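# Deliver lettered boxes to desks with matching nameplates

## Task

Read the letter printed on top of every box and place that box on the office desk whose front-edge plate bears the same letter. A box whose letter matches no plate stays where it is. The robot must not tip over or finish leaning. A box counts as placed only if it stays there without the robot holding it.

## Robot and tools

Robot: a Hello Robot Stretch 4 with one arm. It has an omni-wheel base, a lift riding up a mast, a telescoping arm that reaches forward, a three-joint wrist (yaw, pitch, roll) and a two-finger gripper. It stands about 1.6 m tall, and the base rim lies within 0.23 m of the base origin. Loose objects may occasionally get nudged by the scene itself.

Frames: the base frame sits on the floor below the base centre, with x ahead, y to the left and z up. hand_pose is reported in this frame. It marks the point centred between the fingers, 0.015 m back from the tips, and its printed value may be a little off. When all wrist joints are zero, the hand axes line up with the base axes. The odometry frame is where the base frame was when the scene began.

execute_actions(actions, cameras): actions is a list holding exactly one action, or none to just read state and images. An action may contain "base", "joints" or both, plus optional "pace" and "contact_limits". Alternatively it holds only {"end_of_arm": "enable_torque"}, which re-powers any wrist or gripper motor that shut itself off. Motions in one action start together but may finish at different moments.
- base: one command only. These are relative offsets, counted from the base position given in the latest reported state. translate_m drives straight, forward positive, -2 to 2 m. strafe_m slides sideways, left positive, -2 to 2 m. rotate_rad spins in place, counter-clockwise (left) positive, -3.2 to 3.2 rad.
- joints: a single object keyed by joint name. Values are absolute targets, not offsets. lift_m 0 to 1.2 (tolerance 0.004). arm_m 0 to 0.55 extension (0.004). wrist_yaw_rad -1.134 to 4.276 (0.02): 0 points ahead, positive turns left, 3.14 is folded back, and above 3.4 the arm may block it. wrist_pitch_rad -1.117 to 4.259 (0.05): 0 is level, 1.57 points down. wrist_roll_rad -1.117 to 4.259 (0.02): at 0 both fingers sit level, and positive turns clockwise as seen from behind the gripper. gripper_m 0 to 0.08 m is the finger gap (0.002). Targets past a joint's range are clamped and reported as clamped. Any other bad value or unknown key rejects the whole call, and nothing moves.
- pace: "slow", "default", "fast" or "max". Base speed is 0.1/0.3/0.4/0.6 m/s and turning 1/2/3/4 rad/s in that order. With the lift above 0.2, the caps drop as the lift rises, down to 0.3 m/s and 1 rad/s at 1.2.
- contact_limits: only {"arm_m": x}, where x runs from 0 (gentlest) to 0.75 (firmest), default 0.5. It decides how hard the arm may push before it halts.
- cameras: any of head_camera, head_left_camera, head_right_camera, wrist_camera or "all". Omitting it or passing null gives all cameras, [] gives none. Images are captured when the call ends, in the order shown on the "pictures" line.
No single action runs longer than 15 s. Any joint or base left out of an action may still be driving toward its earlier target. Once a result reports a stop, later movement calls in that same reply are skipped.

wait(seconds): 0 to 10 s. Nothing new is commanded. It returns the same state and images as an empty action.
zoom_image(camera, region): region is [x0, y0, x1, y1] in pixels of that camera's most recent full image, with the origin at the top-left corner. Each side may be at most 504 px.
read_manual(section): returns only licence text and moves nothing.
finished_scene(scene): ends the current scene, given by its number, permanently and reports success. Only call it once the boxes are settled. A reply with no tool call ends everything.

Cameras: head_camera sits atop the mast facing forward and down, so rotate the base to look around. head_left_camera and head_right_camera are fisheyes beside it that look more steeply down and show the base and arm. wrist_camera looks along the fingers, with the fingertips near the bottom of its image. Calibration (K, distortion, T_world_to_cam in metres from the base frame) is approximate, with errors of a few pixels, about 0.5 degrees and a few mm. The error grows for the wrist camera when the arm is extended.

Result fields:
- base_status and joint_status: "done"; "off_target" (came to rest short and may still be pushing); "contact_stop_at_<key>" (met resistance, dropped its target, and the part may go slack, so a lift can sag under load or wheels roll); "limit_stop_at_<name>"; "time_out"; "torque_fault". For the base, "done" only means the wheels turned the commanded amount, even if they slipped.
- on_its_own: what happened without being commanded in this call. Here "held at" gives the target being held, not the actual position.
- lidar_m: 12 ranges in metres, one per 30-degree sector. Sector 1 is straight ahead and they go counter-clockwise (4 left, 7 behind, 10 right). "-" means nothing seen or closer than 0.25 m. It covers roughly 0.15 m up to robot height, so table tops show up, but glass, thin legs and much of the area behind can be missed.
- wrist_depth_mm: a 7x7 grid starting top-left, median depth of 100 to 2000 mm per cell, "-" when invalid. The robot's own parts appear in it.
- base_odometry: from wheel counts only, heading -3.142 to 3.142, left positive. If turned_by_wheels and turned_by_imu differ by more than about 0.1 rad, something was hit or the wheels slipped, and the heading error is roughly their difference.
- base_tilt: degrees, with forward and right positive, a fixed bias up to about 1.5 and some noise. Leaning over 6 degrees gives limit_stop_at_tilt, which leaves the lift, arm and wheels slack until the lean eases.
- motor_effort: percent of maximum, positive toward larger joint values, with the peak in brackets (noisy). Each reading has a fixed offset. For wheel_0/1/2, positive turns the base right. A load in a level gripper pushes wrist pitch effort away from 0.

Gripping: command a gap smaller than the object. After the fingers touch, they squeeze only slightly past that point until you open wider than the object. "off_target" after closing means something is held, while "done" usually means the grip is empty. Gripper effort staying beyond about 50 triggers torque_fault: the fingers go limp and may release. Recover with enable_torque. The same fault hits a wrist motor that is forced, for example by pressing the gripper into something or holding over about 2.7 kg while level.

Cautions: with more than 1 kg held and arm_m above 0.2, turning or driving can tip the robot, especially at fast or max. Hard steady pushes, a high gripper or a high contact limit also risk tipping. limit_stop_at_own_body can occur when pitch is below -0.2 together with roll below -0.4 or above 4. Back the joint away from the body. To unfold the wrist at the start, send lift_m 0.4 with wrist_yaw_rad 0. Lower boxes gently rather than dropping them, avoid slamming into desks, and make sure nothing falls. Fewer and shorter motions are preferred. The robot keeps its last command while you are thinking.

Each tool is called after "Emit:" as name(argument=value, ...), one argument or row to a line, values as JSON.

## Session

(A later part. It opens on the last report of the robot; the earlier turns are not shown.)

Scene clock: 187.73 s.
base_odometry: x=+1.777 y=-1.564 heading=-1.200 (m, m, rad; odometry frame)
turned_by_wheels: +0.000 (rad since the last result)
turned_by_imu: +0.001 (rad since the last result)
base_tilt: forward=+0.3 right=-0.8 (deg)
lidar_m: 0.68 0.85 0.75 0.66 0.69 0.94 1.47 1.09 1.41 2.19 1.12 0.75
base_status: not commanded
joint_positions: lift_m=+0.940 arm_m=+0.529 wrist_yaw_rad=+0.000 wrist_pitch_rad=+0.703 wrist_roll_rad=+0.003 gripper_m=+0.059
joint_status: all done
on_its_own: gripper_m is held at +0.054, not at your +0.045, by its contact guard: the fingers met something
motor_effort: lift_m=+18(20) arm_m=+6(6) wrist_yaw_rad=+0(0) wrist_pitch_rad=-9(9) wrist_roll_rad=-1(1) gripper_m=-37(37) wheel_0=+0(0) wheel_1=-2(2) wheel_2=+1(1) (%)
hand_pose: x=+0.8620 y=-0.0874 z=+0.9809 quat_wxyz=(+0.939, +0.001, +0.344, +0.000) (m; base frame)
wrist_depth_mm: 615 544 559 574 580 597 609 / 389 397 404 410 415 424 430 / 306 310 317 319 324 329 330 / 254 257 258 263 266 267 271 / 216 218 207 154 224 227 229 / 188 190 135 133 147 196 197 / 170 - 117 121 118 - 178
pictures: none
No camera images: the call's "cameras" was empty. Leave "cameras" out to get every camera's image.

Emit:
execute_actions(
  actions=[
    {"joints": {"lift_m": 0.938, "gripper_m": 0.08}, "pace": "fast"},
  ],
  cameras=["wrist_camera"],
)

Scene clock: 189.67 s.
base_odometry: x=+1.777 y=-1.564 heading=-1.200 (m, m, rad; odometry frame)
turned_by_wheels: +0.000 (rad since the last result)
turned_by_imu: +0.001 (rad since the last result)
base_tilt: forward=+0.3 right=-0.8 (deg)
lidar_m: 0.69 0.85 0.73 0.68 0.69 0.96 1.46 1.11 1.39 2.21 1.12 0.75
base_status: not commanded
joint_positions: lift_m=+0.938 arm_m=+0.529 wrist_yaw_rad=+0.000 wrist_pitch_rad=+0.703 wrist_roll_rad=+0.003 gripper_m=+0.080
joint_status: all done
motor_effort: lift_m=+18(19) arm_m=+6(6) wrist_yaw_rad=+0(0) wrist_pitch_rad=-8(9) wrist_roll_rad=-2(2) gripper_m=+4(34) wheel_0=+0(0) wheel_1=-2(2) wheel_2=+2(1) (%)
hand_pose: x=+0.8621 y=-0.0874 z=+0.9789 quat_wxyz=(+0.939, +0.002, +0.344, -0.001) (m; base frame)
wrist_depth_mm: 609 539 554 564 580 597 609 / 387 392 399 404 415 421 430 / 303 309 314 317 322 325 330 / 252 254 257 259 264 266 268 / 214 216 205 155 221 224 227 / 186 187 137 134 147 194 196 / - 107 124 121 125 - -
pictures: wrist_camera
camera_calibration (this result's frames):
wrist_camera: T_world_to_cam=[[-0.034737, -0.999158, 0.0218511, -0.0882855], [-0.652, 0.00608621, -0.758195, 1.35759], [0.757423, -0.0405843, -0.651662, 0.133402], [0, 0, 0, 1]] pos_world=[0.781042, -0.0910597, 1.11818]
Images, in order (width x height): wrist_camera 616x392.

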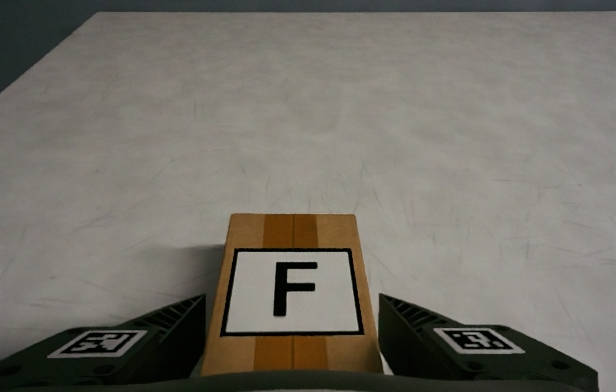

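Emit:
execute_actions(
  actions=[
    {"joints": {"arm_m": 0.25, "lift_m": 0.95}, "pace": "max"},
  ],
  cameras=[],
)

Emit:
execute_actions(
  actions=[
    {"base": {"rotate_rad": -1.571}, "joints": {"arm_m": 0.0, "lift_m": 0.4, "wrist_pitch_rad": 1.15}, "pace": "max"},
  ],
  cameras=["head_camera", "head_left_camera"],
)

Scene clock: 202.20 s.
base_odometry: x=+1.777 y=-1.564 heading=-1.200 (m, m, rad; odometry frame)
turned_by_wheels: +0.000 (rad since the last result)
turned_by_imu: +0.002 (rad since the last result)
base_tilt: forward=+0.3 right=-0.7 (deg)
lidar_m: 0.67 0.85 0.74 0.69 0.69 0.96 1.46 1.10 1.39 2.20 1.12 0.73
base_status: not commanded
joint_positions: lift_m=+0.950 arm_m=+0.251 wrist_yaw_rad=+0.000 wrist_pitch_rad=+0.702 wrist_roll_rad=+0.003 gripper_m=+0.080
joint_status: all done
motor_effort: lift_m=+21(23) arm_m=-7(8) wrist_yaw_rad=+1(0) wrist_pitch_rad=-8(8) wrist_roll_rad=-1(1) gripper_m=+4(4) wheel_0=+0(0) wheel_1=-2(2) wheel_2=+1(1) (%)
hand_pose: x=+0.5844 y=-0.0875 z=+0.9907 quat_wxyz=(+0.939, +0.002, +0.344, -0.001) (m; base frame)
wrist_depth_mm: 854 585 597 615 621 640 654 / 917 424 430 343 445 452 459 / 327 332 336 342 347 351 357 / 271 273 281 289 296 307 315 / 842 1366 1366 1430 1464 1464 1499 / 768 991 1182 1255 1255 1281 1255 / - 107 1078 1160 140 - 1182
pictures: none
No camera images: the call's "cameras" was empty. Leave "cameras" out to get every camera's image.

Scene clock: 204.37 s.
base_odometry: x=+1.777 y=-1.564 heading=-2.771 (m, m, rad; odometry frame)
turned_by_wheels: -1.571 (rad since the last result)
turned_by_imu: -1.575 (rad since the last result)
base_tilt: forward=+0.3 right=-0.7 (deg)
lidar_m: 2.20 1.13 0.75 0.68 0.84 0.76 0.68 0.69 0.93 1.48 1.09 1.39
base_status: done
joint_positions: lift_m=+0.400 arm_m=+0.001 wrist_yaw_rad=+0.000 wrist_pitch_rad=+1.151 wrist_roll_rad=+0.003 gripper_m=+0.080
joint_status: all done
motor_effort: lift_m=+19(19) arm_m=-7(9) wrist_yaw_rad=+1(1) wrist_pitch_rad=-5(5) wrist_roll_rad=-2(1) gripper_m=+4(4) wheel_0=+0(6) wheel_1=+0(6) wheel_2=+1(3) (%)
hand_pose: x=+0.2587 y=-0.0874 z=+0.3841 quat_wxyz=(+0.839, +0.001, +0.544, -0.001) (m; base frame)
wrist_depth_mm: 723 732 750 759 759 768 778 / 668 676 683 691 699 699 723 / 621 627 634 640 647 654 661 / 580 585 591 597 603 615 615 / 544 549 554 559 564 569 574 / 512 512 521 525 521 535 539 / - 107 492 500 140 - 517
pictures: head_camera, head_left_camera
Images, in order (width x height): head_camera 420x560, head_left_camera 420x672.

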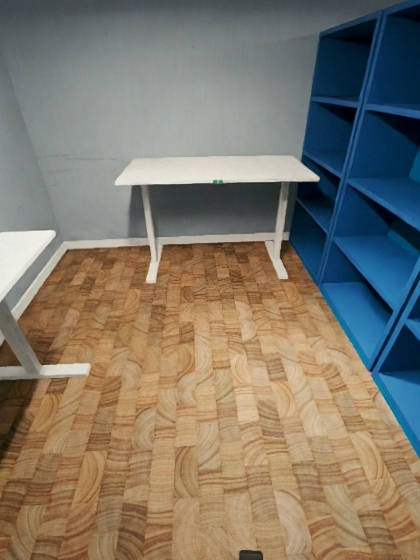

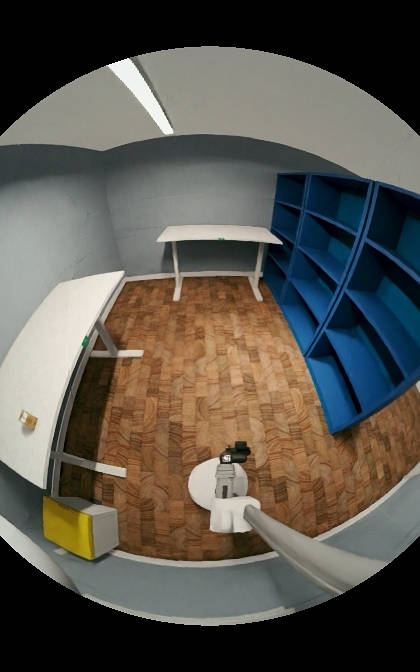

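Emit:
zoom_image(
  camera="head_camera",
  region=[198, 170, 238, 194],
)

Region (198, 170, 238, 194) of head_camera's 420x560 image, scaled by 12.600, with more detail than that image has; it fills the top 302 rows of this view, and the rest is white.

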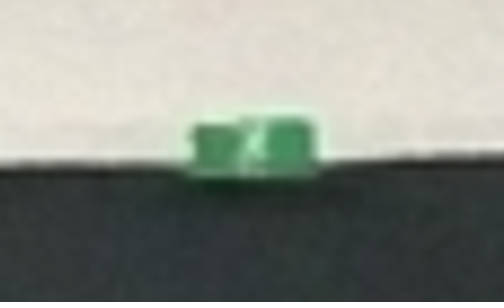

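Emit:
execute_actions(
  actions=[
    {"base": {"strafe_m": -2.0}, "joints": {"lift_m": 0.2}, "pace": "max"},
  ],
  cameras=["head_camera"],
)

Scene clock: 212.87 s.
base_odometry: x=+1.053 y=+0.300 heading=-2.771 (m, m, rad; odometry frame)
turned_by_wheels: +0.000 (rad since the last result)
turned_by_imu: +0.006 (rad since the last result)
base_tilt: forward=+0.3 right=-0.7 (deg)
lidar_m: 2.42 0.71 0.62 2.68 0.80 0.54 0.48 0.48 0.61 1.27 1.28 1.62
base_status: done
joint_positions: lift_m=+0.200 arm_m=+0.001 wrist_yaw_rad=+0.000 wrist_pitch_rad=+1.151 wrist_roll_rad=+0.003 gripper_m=+0.080
joint_status: all done
motor_effort: lift_m=+19(19) arm_m=-7(7) wrist_yaw_rad=+0(0) wrist_pitch_rad=-4(5) wrist_roll_rad=-1(2) gripper_m=+4(4) wheel_0=-2(12) wheel_1=+0(12) wheel_2=+0(2) (%)
hand_pose: x=+0.2587 y=-0.0874 z=+0.1840 quat_wxyz=(+0.839, +0.001, +0.544, -0.001) (m; base frame)
wrist_depth_mm: 459 466 473 477 484 488 492 / 424 430 436 439 445 449 452 / 392 399 404 410 410 415 418 / 368 373 375 382 384 387 392 / 347 349 353 355 357 364 366 / 327 327 330 336 332 340 342 / - 107 314 319 140 - -
pictures: head_camera
Images, in order (width x height): head_camera 420x560.

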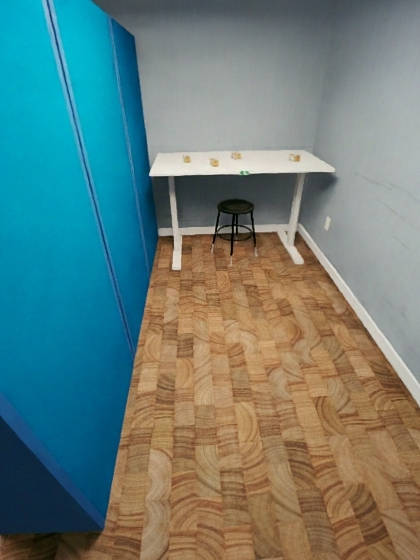

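Emit:
execute_actions(
  actions=[
    {"base": {"rotate_rad": 0.15}, "pace": "max"},
  ],
  cameras=[],
)

Emit:
execute_actions(
  actions=[
    {"base": {"translate_m": 2.0}, "joints": {"lift_m": 1.02, "arm_m": 0.27, "wrist_pitch_rad": 0.7, "wrist_yaw_rad": 0.12}, "pace": "max"},
  ],
  cameras=["head_camera", "wrist_camera"],
)

Scene clock: 221.93 s.
base_odometry: x=+1.053 y=+0.300 heading=-2.621 (m, m, rad; odometry frame)
turned_by_wheels: +0.150 (rad since the last result)
turned_by_imu: +0.152 (rad since the last result)
base_tilt: forward=+0.2 right=-0.7 (deg)
lidar_m: 1.49 0.62 0.65 1.74 0.70 0.51 0.48 0.47 0.72 1.27 1.34 1.88
base_status: done
joint_positions: lift_m=+0.200 arm_m=+0.001 wrist_yaw_rad=+0.000 wrist_pitch_rad=+1.151 wrist_roll_rad=+0.003 gripper_m=+0.080
joint_status: not commanded
motor_effort: lift_m=+19(19) arm_m=-7(7) wrist_yaw_rad=+0(0) wrist_pitch_rad=-5(4) wrist_roll_rad=-1(1) gripper_m=+4(4) wheel_0=+1(8) wheel_1=+1(8) wheel_2=+2(7) (%)
hand_pose: x=+0.2587 y=-0.0874 z=+0.1840 quat_wxyz=(+0.839, +0.001, +0.544, -0.001) (m; base frame)
wrist_depth_mm: 459 462 473 477 484 492 500 / 424 427 436 436 442 449 455 / 394 399 404 407 413 418 418 / 366 375 375 377 384 387 392 / 345 349 351 355 357 364 366 / 325 327 330 334 332 340 343 / - 107 314 319 140 - -
pictures: none
No camera images: the call's "cameras" was empty. Leave "cameras" out to get every camera's image.

Scene clock: 226.83 s.
base_odometry: x=-0.682 y=-0.695 heading=-2.621 (m, m, rad; odometry frame)
turned_by_wheels: +0.000 (rad since the last result)
turned_by_imu: +0.000 (rad since the last result)
base_tilt: forward=+0.2 right=-0.7 (deg)
lidar_m: 0.42 0.45 0.36 0.35 0.36 0.54 2.50 1.87 1.40 1.34 0.59 0.43
base_status: done
joint_positions: lift_m=+1.020 arm_m=+0.269 wrist_yaw_rad=+0.120 wrist_pitch_rad=+0.702 wrist_roll_rad=+0.003 gripper_m=+0.080
joint_status: all done
motor_effort: lift_m=+21(25) arm_m=+6(8) wrist_yaw_rad=+0(8) wrist_pitch_rad=-7(14) wrist_roll_rad=-1(2) gripper_m=+4(4) wheel_0=-3(6) wheel_1=-1(8) wheel_2=+1(14) (%)
hand_pose: x=+0.6114 y=-0.0673 z=+1.0608 quat_wxyz=(+0.937, -0.019, +0.343, +0.056) (m; base frame)
wrist_depth_mm: 496 676 691 668 654 627 615 / 504 627 597 603 615 621 647 / 496 462 469 473 477 484 492 / 377 379 382 322 394 397 399 / 319 322 324 287 329 334 338 / 278 279 281 283 278 289 291 / - 107 250 257 140 - -
pictures: head_camera, wrist_camera
camera_calibration (this result's frames):
wrist_camera: T_world_to_cam=[[0.0850985, -0.996133, 0.0218276, -0.151772], [-0.647707, -0.071953, -0.758485, 1.24851], [0.757122, 0.050408, -0.651325, 0.383342], [0, 0, 0, 1]] pos_world=[0.531347, -0.0806749, 1.19997]
Images, in order (width x height): head_camera 420x560, wrist_camera 616x392.

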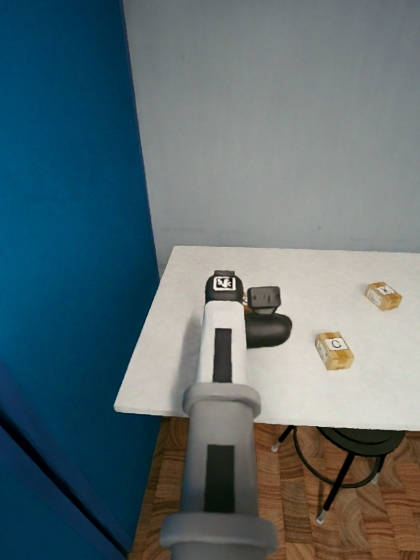

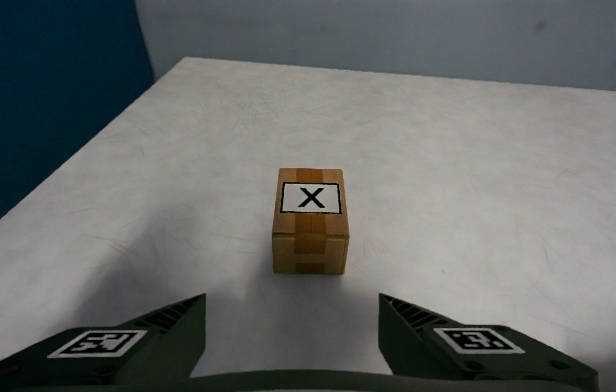

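Emit:
zoom_image(
  camera="wrist_camera",
  region=[250, 150, 370, 290],
)

Region (250, 150, 370, 290) of wrist_camera's 616x392 image, scaled by 3.600; it fills the left 432 columns of this view, and the rest is white.

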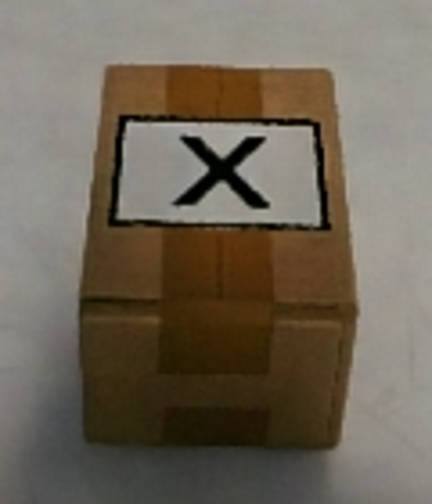

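Emit:
execute_actions(
  actions=[
    {"joints": {"lift_m": 0.937, "arm_m": 0.42, "wrist_yaw_rad": 0.13}, "pace": "fast"},
  ],
  cameras=["wrist_camera"],
)

Scene clock: 234.73 s.
base_odometry: x=-0.682 y=-0.695 heading=-2.621 (m, m, rad; odometry frame)
turned_by_wheels: +0.000 (rad since the last result)
turned_by_imu: +0.002 (rad since the last result)
base_tilt: forward=+0.3 right=-0.7 (deg)
lidar_m: 0.41 0.45 0.35 0.34 0.37 0.53 2.48 1.83 1.39 1.34 0.59 0.43
base_status: not commanded
joint_positions: lift_m=+0.937 arm_m=+0.419 wrist_yaw_rad=+0.130 wrist_pitch_rad=+0.702 wrist_roll_rad=+0.003 gripper_m=+0.080
joint_status: all done
motor_effort: lift_m=+18(21) arm_m=+7(7) wrist_yaw_rad=+0(3) wrist_pitch_rad=-7(8) wrist_roll_rad=-1(1) gripper_m=+4(4) wheel_0=-3(3) wheel_1=-2(2) wheel_2=+0(0) (%)
hand_pose: x=+0.7620 y=-0.0656 z=+0.9780 quat_wxyz=(+0.937, -0.021, +0.343, +0.061) (m; base frame)
wrist_depth_mm: 480 559 535 521 512 492 480 / 452 392 399 404 413 421 427 / 303 307 310 315 320 325 327 / 250 254 256 258 262 265 266 / 213 215 163 154 221 224 226 / 186 187 133 133 160 194 195 / - 107 120 121 125 - -
pictures: wrist_camera
camera_calibration (this result's frames):
wrist_camera: T_world_to_cam=[[0.095153, -0.995223, 0.0218302, -0.168661], [-0.647, -0.0784957, -0.758439, 1.28244], [0.75653, 0.0580436, -0.651378, 0.216333], [0, 0, 0, 1]] pos_world=[0.682125, -0.0797459, 1.11725]
Images, in order (width x height): wrist_camera 616x392.

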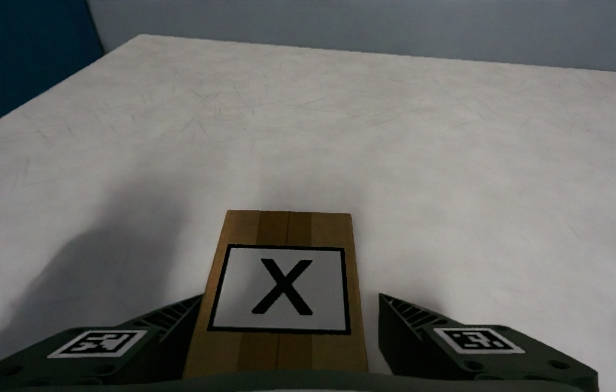

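Emit:
execute_actions(
  actions=[
    {"joints": {"gripper_m": 0.045}, "pace": "fast"},
  ],
  cameras=["wrist_camera"],
)

Scene clock: 237.23 s.
base_odometry: x=-0.682 y=-0.695 heading=-2.621 (m, m, rad; odometry frame)
turned_by_wheels: +0.000 (rad since the last result)
turned_by_imu: +0.001 (rad since the last result)
base_tilt: forward=+0.2 right=-0.7 (deg)
lidar_m: 0.41 0.45 0.36 0.34 0.38 0.55 2.49 1.85 1.38 1.34 0.59 0.44
base_status: not commanded
joint_positions: lift_m=+0.937 arm_m=+0.419 wrist_yaw_rad=+0.130 wrist_pitch_rad=+0.702 wrist_roll_rad=+0.003 gripper_m=+0.059
joint_status: gripper_m off_target (ended at +0.059, target +0.045)
on_its_own: gripper_m is held at +0.054, not at your +0.045, by its contact guard: the fingers met something
motor_effort: lift_m=+18(18) arm_m=+7(7) wrist_yaw_rad=+0(0) wrist_pitch_rad=-7(7) wrist_roll_rad=-1(1) gripper_m=-37(37) wheel_0=-3(3) wheel_1=-2(2) wheel_2=+0(0) (%)
hand_pose: x=+0.7620 y=-0.0656 z=+0.9780 quat_wxyz=(+0.937, -0.021, +0.343, +0.061) (m; base frame)
wrist_depth_mm: 477 559 535 521 512 496 480 / 449 394 399 407 415 421 427 / 303 307 312 317 320 324 329 / 251 253 256 258 262 265 268 / 213 216 204 154 221 224 226 / 186 187 135 133 147 194 195 / 168 - 117 121 118 - 175
pictures: wrist_camera
camera_calibration (this result's frames):
wrist_camera: T_world_to_cam=[[0.0951452, -0.995224, 0.0218286, -0.168655], [-0.647012, -0.0784905, -0.758429, 1.28244], [0.75652, 0.0580375, -0.65139, 0.216352], [0, 0, 0, 1]] pos_world=[0.682124, -0.0797466, 1.11725]
Images, in order (width x height): wrist_camera 616x392.

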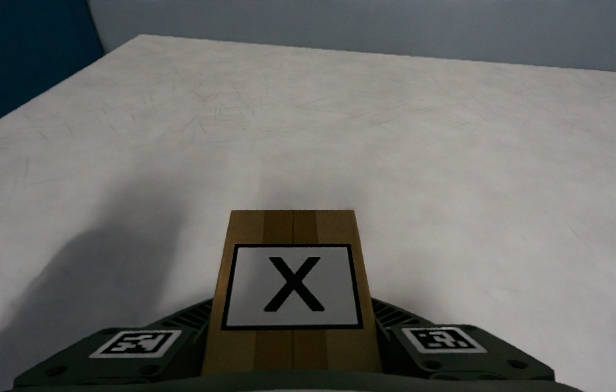

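Emit:
execute_actions(
  actions=[
    {"base": {"translate_m": -0.3}, "joints": {"lift_m": 0.975, "arm_m": 0.0}, "pace": "max"},
  ],
  cameras=[],
)

Emit:
execute_actions(
  actions=[
    {"base": {"translate_m": -1.72}, "joints": {"lift_m": 0.25, "wrist_yaw_rad": 0.0, "wrist_pitch_rad": 1.3}, "pace": "max"},
  ],
  cameras=["head_left_camera"],
)

Scene clock: 249.47 s.
base_odometry: x=-0.422 y=-0.546 heading=-2.622 (m, m, rad; odometry frame)
turned_by_wheels: +0.000 (rad since the last result)
turned_by_imu: +0.002 (rad since the last result)
base_tilt: forward=+0.2 right=-0.7 (deg)
lidar_m: 0.71 0.51 0.39 0.36 0.39 0.56 2.19 1.84 1.38 1.33 1.01 0.74
base_status: done
joint_positions: lift_m=+0.975 arm_m=+0.001 wrist_yaw_rad=+0.130 wrist_pitch_rad=+0.703 wrist_roll_rad=+0.003 gripper_m=+0.059
joint_status: all done
on_its_own: gripper_m is held at +0.054, not at your +0.045, by its contact guard: the fingers met something
motor_effort: lift_m=+22(24) arm_m=-7(8) wrist_yaw_rad=+1(1) wrist_pitch_rad=-10(10) wrist_roll_rad=-2(1) gripper_m=-37(37) wheel_0=+1(5) wheel_1=+0(5) wheel_2=-2(13) (%)
hand_pose: x=+0.3442 y=-0.0657 z=+1.0156 quat_wxyz=(+0.937, -0.021, +0.344, +0.060) (m; base frame)
wrist_depth_mm: 512 668 683 699 715 668 707 / 521 647 521 525 512 521 525 / 530 741 1229 1464 1430 1366 1308 / 559 759 1205 1576 1576 931 1430 / 554 798 1042 154 1499 842 1397 / 574 759 135 133 147 1336 1336 / 544 - 118 121 119 - 1160
pictures: none
No camera images: the call's "cameras" was empty. Leave "cameras" out to get every camera's image.

Scene clock: 255.63 s.
base_odometry: x=+1.071 y=+0.309 heading=-2.622 (m, m, rad; odometry frame)
turned_by_wheels: +0.000 (rad since the last result)
turned_by_imu: +0.004 (rad since the last result)
base_tilt: forward=+0.3 right=-0.6 (deg)
lidar_m: 1.53 0.64 0.68 1.67 0.67 0.49 0.45 0.46 0.69 1.26 1.34 1.89
base_status: done
joint_positions: lift_m=+0.250 arm_m=+0.001 wrist_yaw_rad=+0.000 wrist_pitch_rad=+1.301 wrist_roll_rad=+0.003 gripper_m=+0.059
joint_status: all done
on_its_own: gripper_m is held at +0.054, not at your +0.045, by its contact guard: the fingers met something
motor_effort: lift_m=+19(20) arm_m=-7(7) wrist_yaw_rad=+0(6) wrist_pitch_rad=-4(5) wrist_roll_rad=+0(1) gripper_m=-36(37) wheel_0=+0(7) wheel_1=+1(7) wheel_2=-2(10) (%)
hand_pose: x=+0.2287 y=-0.0874 z=+0.2233 quat_wxyz=(+0.796, +0.001, +0.606, -0.001) (m; base frame)
wrist_depth_mm: 442 449 455 462 466 469 473 / 421 427 433 436 442 445 452 / 407 407 415 421 421 427 430 / 387 392 399 399 404 407 410 / 375 377 375 154 384 392 397 / 359 364 135 133 147 375 379 / 349 - 117 121 119 - 366
pictures: head_left_camera
Images, in order (width x height): head_left_camera 420x672.

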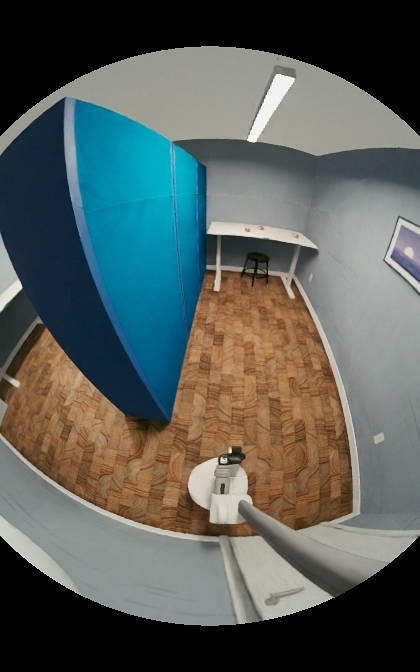

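Emit:
execute_actions(
  actions=[
    {"base": {"strafe_m": 1.28}, "joints": {"lift_m": 0.22}, "pace": "max"},
  ],
  cameras=["head_camera"],
)

Scene clock: 260.77 s.
base_odometry: x=+1.707 y=-0.802 heading=-2.622 (m, m, rad; odometry frame)
turned_by_wheels: +0.000 (rad since the last result)
turned_by_imu: -0.002 (rad since the last result)
base_tilt: forward=+0.2 right=-0.8 (deg)
lidar_m: 1.77 1.95 1.45 1.42 0.60 0.46 0.44 0.45 0.65 1.94 0.69 0.63
base_status: done
joint_positions: lift_m=+0.221 arm_m=+0.001 wrist_yaw_rad=+0.002 wrist_pitch_rad=+1.292 wrist_roll_rad=+0.004 gripper_m=+0.059
joint_status: all done
on_its_own: gripper_m is held at +0.054, not at your +0.045, by its contact guard: the fingers met something
motor_effort: lift_m=+12(18) arm_m=-7(7) wrist_yaw_rad=-4(4) wrist_pitch_rad=+22(22) wrist_roll_rad=-3(4) gripper_m=-36(37) wheel_0=+1(13) wheel_1=+0(13) wheel_2=-1(6) (%)
hand_pose: x=+0.2306 y=-0.0873 z=+0.1944 quat_wxyz=(+0.798, +0.001, +0.602, -0.001) (m; base frame)
wrist_depth_mm: 418 424 430 433 442 445 427 / 402 402 407 413 415 424 418 / 379 384 389 394 397 402 407 / 366 368 373 375 379 382 387 / 347 349 351 171 364 366 370 / 334 336 135 131 147 353 351 / 324 - 110 111 110 - 342
pictures: head_camera
Images, in order (width x height): head_camera 420x560.

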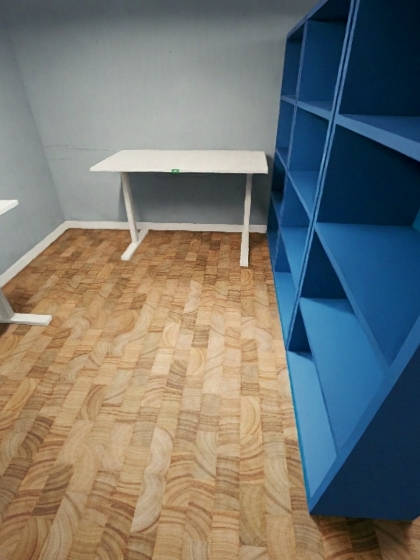

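Emit:
execute_actions(
  actions=[
    {"base": {"translate_m": 1.8}, "joints": {"lift_m": 0.94, "arm_m": 0.5, "wrist_pitch_rad": 0.33}, "pace": "max"},
  ],
  cameras=["head_camera", "head_right_camera", "wrist_camera"],
)

Scene clock: 275.83 s.
base_odometry: x=+0.145 y=-1.696 heading=-2.622 (m, m, rad; odometry frame)
turned_by_wheels: +0.000 (rad since the last result)
turned_by_imu: +0.001 (rad since the last result)
base_tilt: forward=+0.2 right=-0.7 (deg)
lidar_m: 0.66 0.71 1.05 1.34 1.41 2.03 2.24 0.60 0.43 0.42 0.43 0.64
base_status: done
joint_positions: lift_m=+0.940 arm_m=+0.499 wrist_yaw_rad=+0.000 wrist_pitch_rad=+0.334 wrist_roll_rad=+0.003 gripper_m=+0.059
joint_status: all done
on_its_own: gripper_m is held at +0.054, not at your +0.045, by its contact guard: the fingers met something
motor_effort: lift_m=+22(25) arm_m=+6(9) wrist_yaw_rad=-1(4) wrist_pitch_rad=-11(17) wrist_roll_rad=-2(3) gripper_m=-36(36) wheel_0=-1(8) wheel_1=+0(8) wheel_2=+1(10) (%)
hand_pose: x=+0.8707 y=-0.0874 z=+1.0485 quat_wxyz=(+0.986, +0.002, +0.166, +0.000) (m; base frame)
wrist_depth_mm: 699 691 699 691 699 691 634 / 741 732 723 732 723 715 676 / 778 768 768 759 759 750 699 / 574 585 591 603 609 741 615 / 407 410 389 170 421 427 778 / 314 317 135 131 147 325 327 / 265 - 111 111 110 - 274
pictures: head_camera, head_right_camera, wrist_camera
camera_calibration (this result's frames):
wrist_camera: T_world_to_cam=[[-0.0401577, -0.999164, 0.00769594, -0.0699082], [-0.334557, 0.00618791, -0.942355, 1.33265], [0.941519, -0.0404175, -0.334526, -0.320629], [0, 0, 0, 1]] pos_world=[0.74492, -0.0910552, 1.14911]
Images, in order (width x height): head_camera 420x560, head_right_camera 420x672, wrist_camera 616x392.

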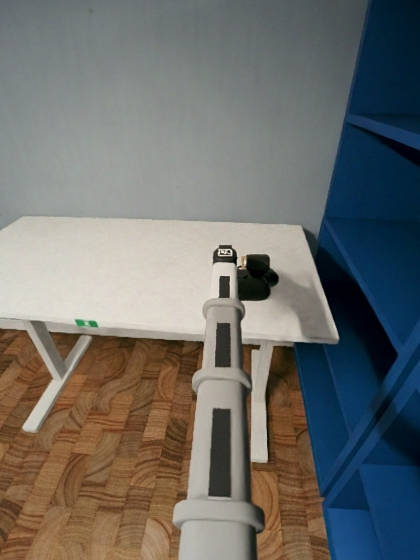

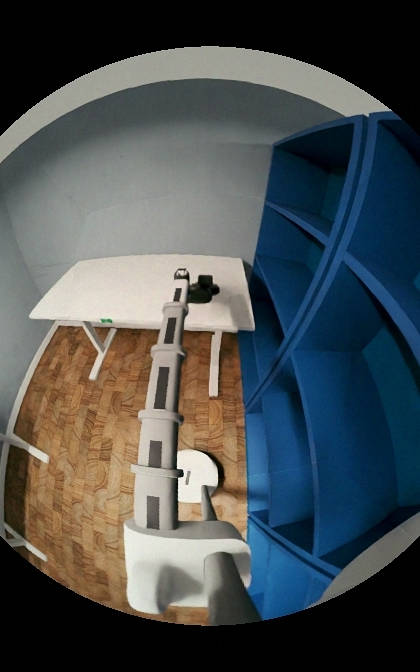

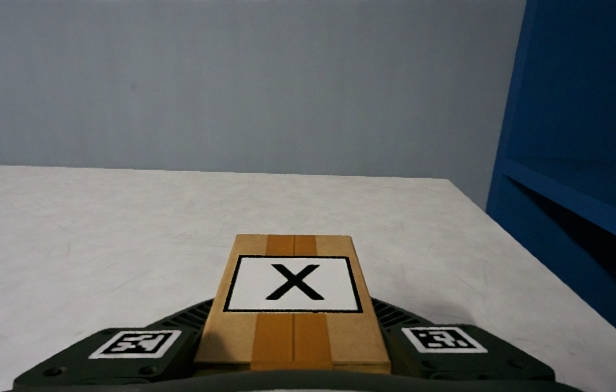

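Emit:
zoom_image(
  camera="head_camera",
  region=[60, 305, 120, 340],
)

Emit:
zoom_image(
  camera="wrist_camera",
  region=[170, 220, 420, 392],
)

Region (60, 305, 120, 340) of head_camera's 420x560 image, scaled by 8.400, with more detail than that image has; it fills the top 294 rows of this view, and the rest is white.

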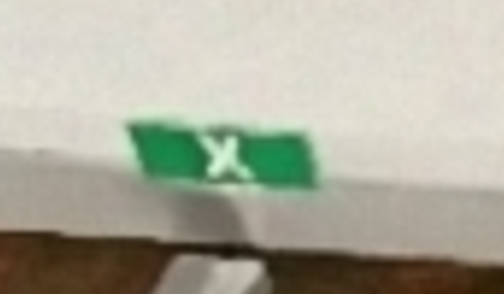

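Region (170, 220, 420, 392) of wrist_camera's 616x392 image, scaled by 2.016; it fills the top 347 rows of this view, and the rest is white.

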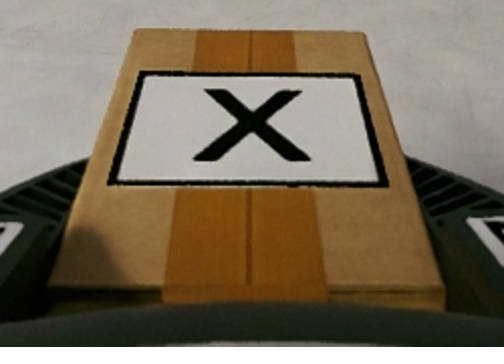

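Emit:
execute_actions(
  actions=[
    {"joints": {"lift_m": 0.874}, "pace": "fast"},
  ],
  cameras=[],
)

Scene clock: 282.47 s.
base_odometry: x=+0.145 y=-1.696 heading=-2.622 (m, m, rad; odometry frame)
turned_by_wheels: +0.000 (rad since the last result)
turned_by_imu: +0.001 (rad since the last result)
base_tilt: forward=+0.2 right=-0.7 (deg)
lidar_m: 0.67 0.72 1.03 1.34 1.41 2.04 2.24 0.61 0.44 0.42 0.45 0.64
base_status: not commanded
joint_positions: lift_m=+0.874 arm_m=+0.499 wrist_yaw_rad=+0.000 wrist_pitch_rad=+0.334 wrist_roll_rad=+0.003 gripper_m=+0.059
joint_status: all done
on_its_own: gripper_m is held at +0.054, not at your +0.045, by its contact guard: the fingers met something
motor_effort: lift_m=+19(21) arm_m=+6(6) wrist_yaw_rad=+0(1) wrist_pitch_rad=-11(11) wrist_roll_rad=-2(1) gripper_m=-36(37) wheel_0=+0(0) wheel_1=+0(0) wheel_2=+1(1) (%)
hand_pose: x=+0.8707 y=-0.0874 z=+0.9827 quat_wxyz=(+0.986, +0.002, +0.166, +0.000) (m; base frame)
wrist_depth_mm: 699 691 699 707 676 683 640 / 732 732 732 723 723 707 668 / 668 691 707 741 741 741 640 / 387 394 399 402 410 413 732 / 272 273 259 170 283 286 289 / 211 211 135 131 147 218 220 / 178 - 110 111 110 - 183
pictures: none
No camera images: the call's "cameras" was empty. Leave "cameras" out to get every camera's image.

Emit:
execute_actions(
  actions=[
    {"joints": {"lift_m": 0.872, "gripper_m": 0.08}, "pace": "fast"},
  ],
  cameras=["wrist_camera"],
)

Emit:
execute_actions(
  actions=[
    {"joints": {"arm_m": 0.36, "lift_m": 0.89}, "pace": "max"},
  ],
  cameras=["head_camera", "wrist_camera"],
)

Scene clock: 285.13 s.
base_odometry: x=+0.145 y=-1.696 heading=-2.622 (m, m, rad; odometry frame)
turned_by_wheels: +0.000 (rad since the last result)
turned_by_imu: +0.001 (rad since the last result)
base_tilt: forward=+0.2 right=-0.7 (deg)
lidar_m: 0.66 0.72 1.05 1.32 1.41 2.03 2.24 0.61 0.45 0.42 0.44 0.64
base_status: not commanded
joint_positions: lift_m=+0.872 arm_m=+0.499 wrist_yaw_rad=+0.000 wrist_pitch_rad=+0.333 wrist_roll_rad=+0.003 gripper_m=+0.080
joint_status: all done
motor_effort: lift_m=+18(17) arm_m=+6(6) wrist_yaw_rad=+0(1) wrist_pitch_rad=-8(11) wrist_roll_rad=-1(2) gripper_m=+4(36) wheel_0=+0(0) wheel_1=+0(0) wheel_2=+1(1) (%)
hand_pose: x=+0.8708 y=-0.0874 z=+0.9810 quat_wxyz=(+0.986, +0.002, +0.165, +0.000) (m; base frame)
wrist_depth_mm: 699 691 691 699 691 683 634 / 732 732 732 723 715 723 676 / 668 683 707 750 741 741 640 / 387 392 394 402 404 413 732 / 270 272 258 172 281 282 286 / 208 210 138 132 147 216 218 / - 107 111 111 113 - -
pictures: wrist_camera
camera_calibration (this result's frames):
wrist_camera: T_world_to_cam=[[-0.0402505, -0.99916, 0.00771088, -0.069341], [-0.333604, 0.00616394, -0.942693, 1.26862], [0.941853, -0.0405163, -0.333572, -0.344488], [0, 0, 0, 1]] pos_world=[0.744883, -0.0910598, 1.08154]
Images, in order (width x height): wrist_camera 616x392.

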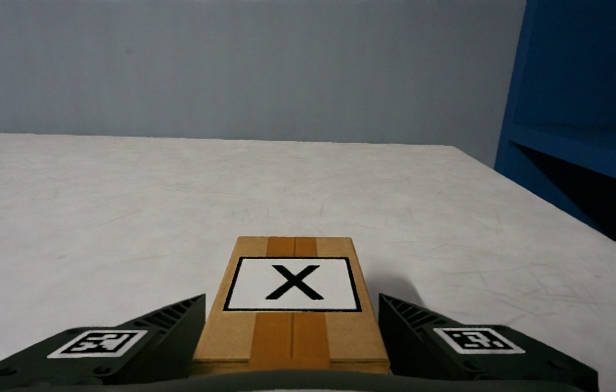

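Scene clock: 286.30 s.
base_odometry: x=+0.145 y=-1.696 heading=-2.622 (m, m, rad; odometry frame)
turned_by_wheels: +0.000 (rad since the last result)
turned_by_imu: +0.000 (rad since the last result)
base_tilt: forward=+0.2 right=-0.8 (deg)
lidar_m: 0.68 0.71 1.03 1.34 1.41 2.03 2.23 0.60 0.44 0.42 0.44 0.65
base_status: not commanded
joint_positions: lift_m=+0.890 arm_m=+0.361 wrist_yaw_rad=+0.000 wrist_pitch_rad=+0.333 wrist_roll_rad=+0.003 gripper_m=+0.080
joint_status: all done
motor_effort: lift_m=+21(24) arm_m=-7(7) wrist_yaw_rad=+1(0) wrist_pitch_rad=-9(9) wrist_roll_rad=-1(2) gripper_m=+4(4) wheel_0=+0(0) wheel_1=+0(0) wheel_2=+1(1) (%)
hand_pose: x=+0.7331 y=-0.0875 z=+0.9986 quat_wxyz=(+0.986, +0.002, +0.166, +0.000) (m; base frame)
wrist_depth_mm: 820 820 820 820 820 798 768 / 866 854 854 854 854 820 798 / 750 778 788 809 878 866 647 / 436 445 445 389 459 469 878 / 307 307 312 248 319 322 345 / 237 237 239 242 231 245 247 / - 107 195 204 140 - -
pictures: head_camera, wrist_camera
camera_calibration (this result's frames):
wrist_camera: T_world_to_cam=[[-0.0405648, -0.999147, 0.00772456, -0.0748652], [-0.33392, 0.00626973, -0.942581, 1.23941], [0.941728, -0.040815, -0.333889, -0.208541], [0, 0, 0, 1]] pos_world=[0.607215, -0.0910837, 1.09919]
Images, in order (width x height): head_camera 420x560, wrist_camera 616x392.

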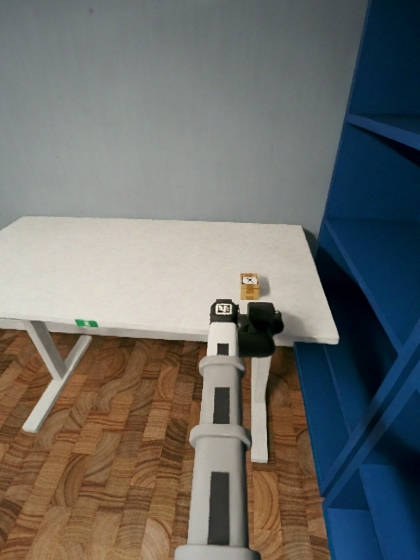

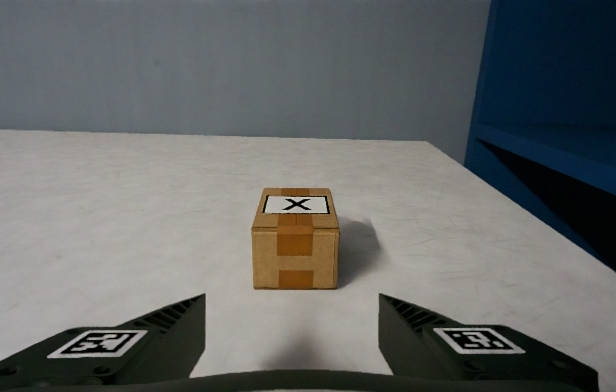

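Emit:
finished_scene(
  scene=1,
)

The scene is finished: the task was done.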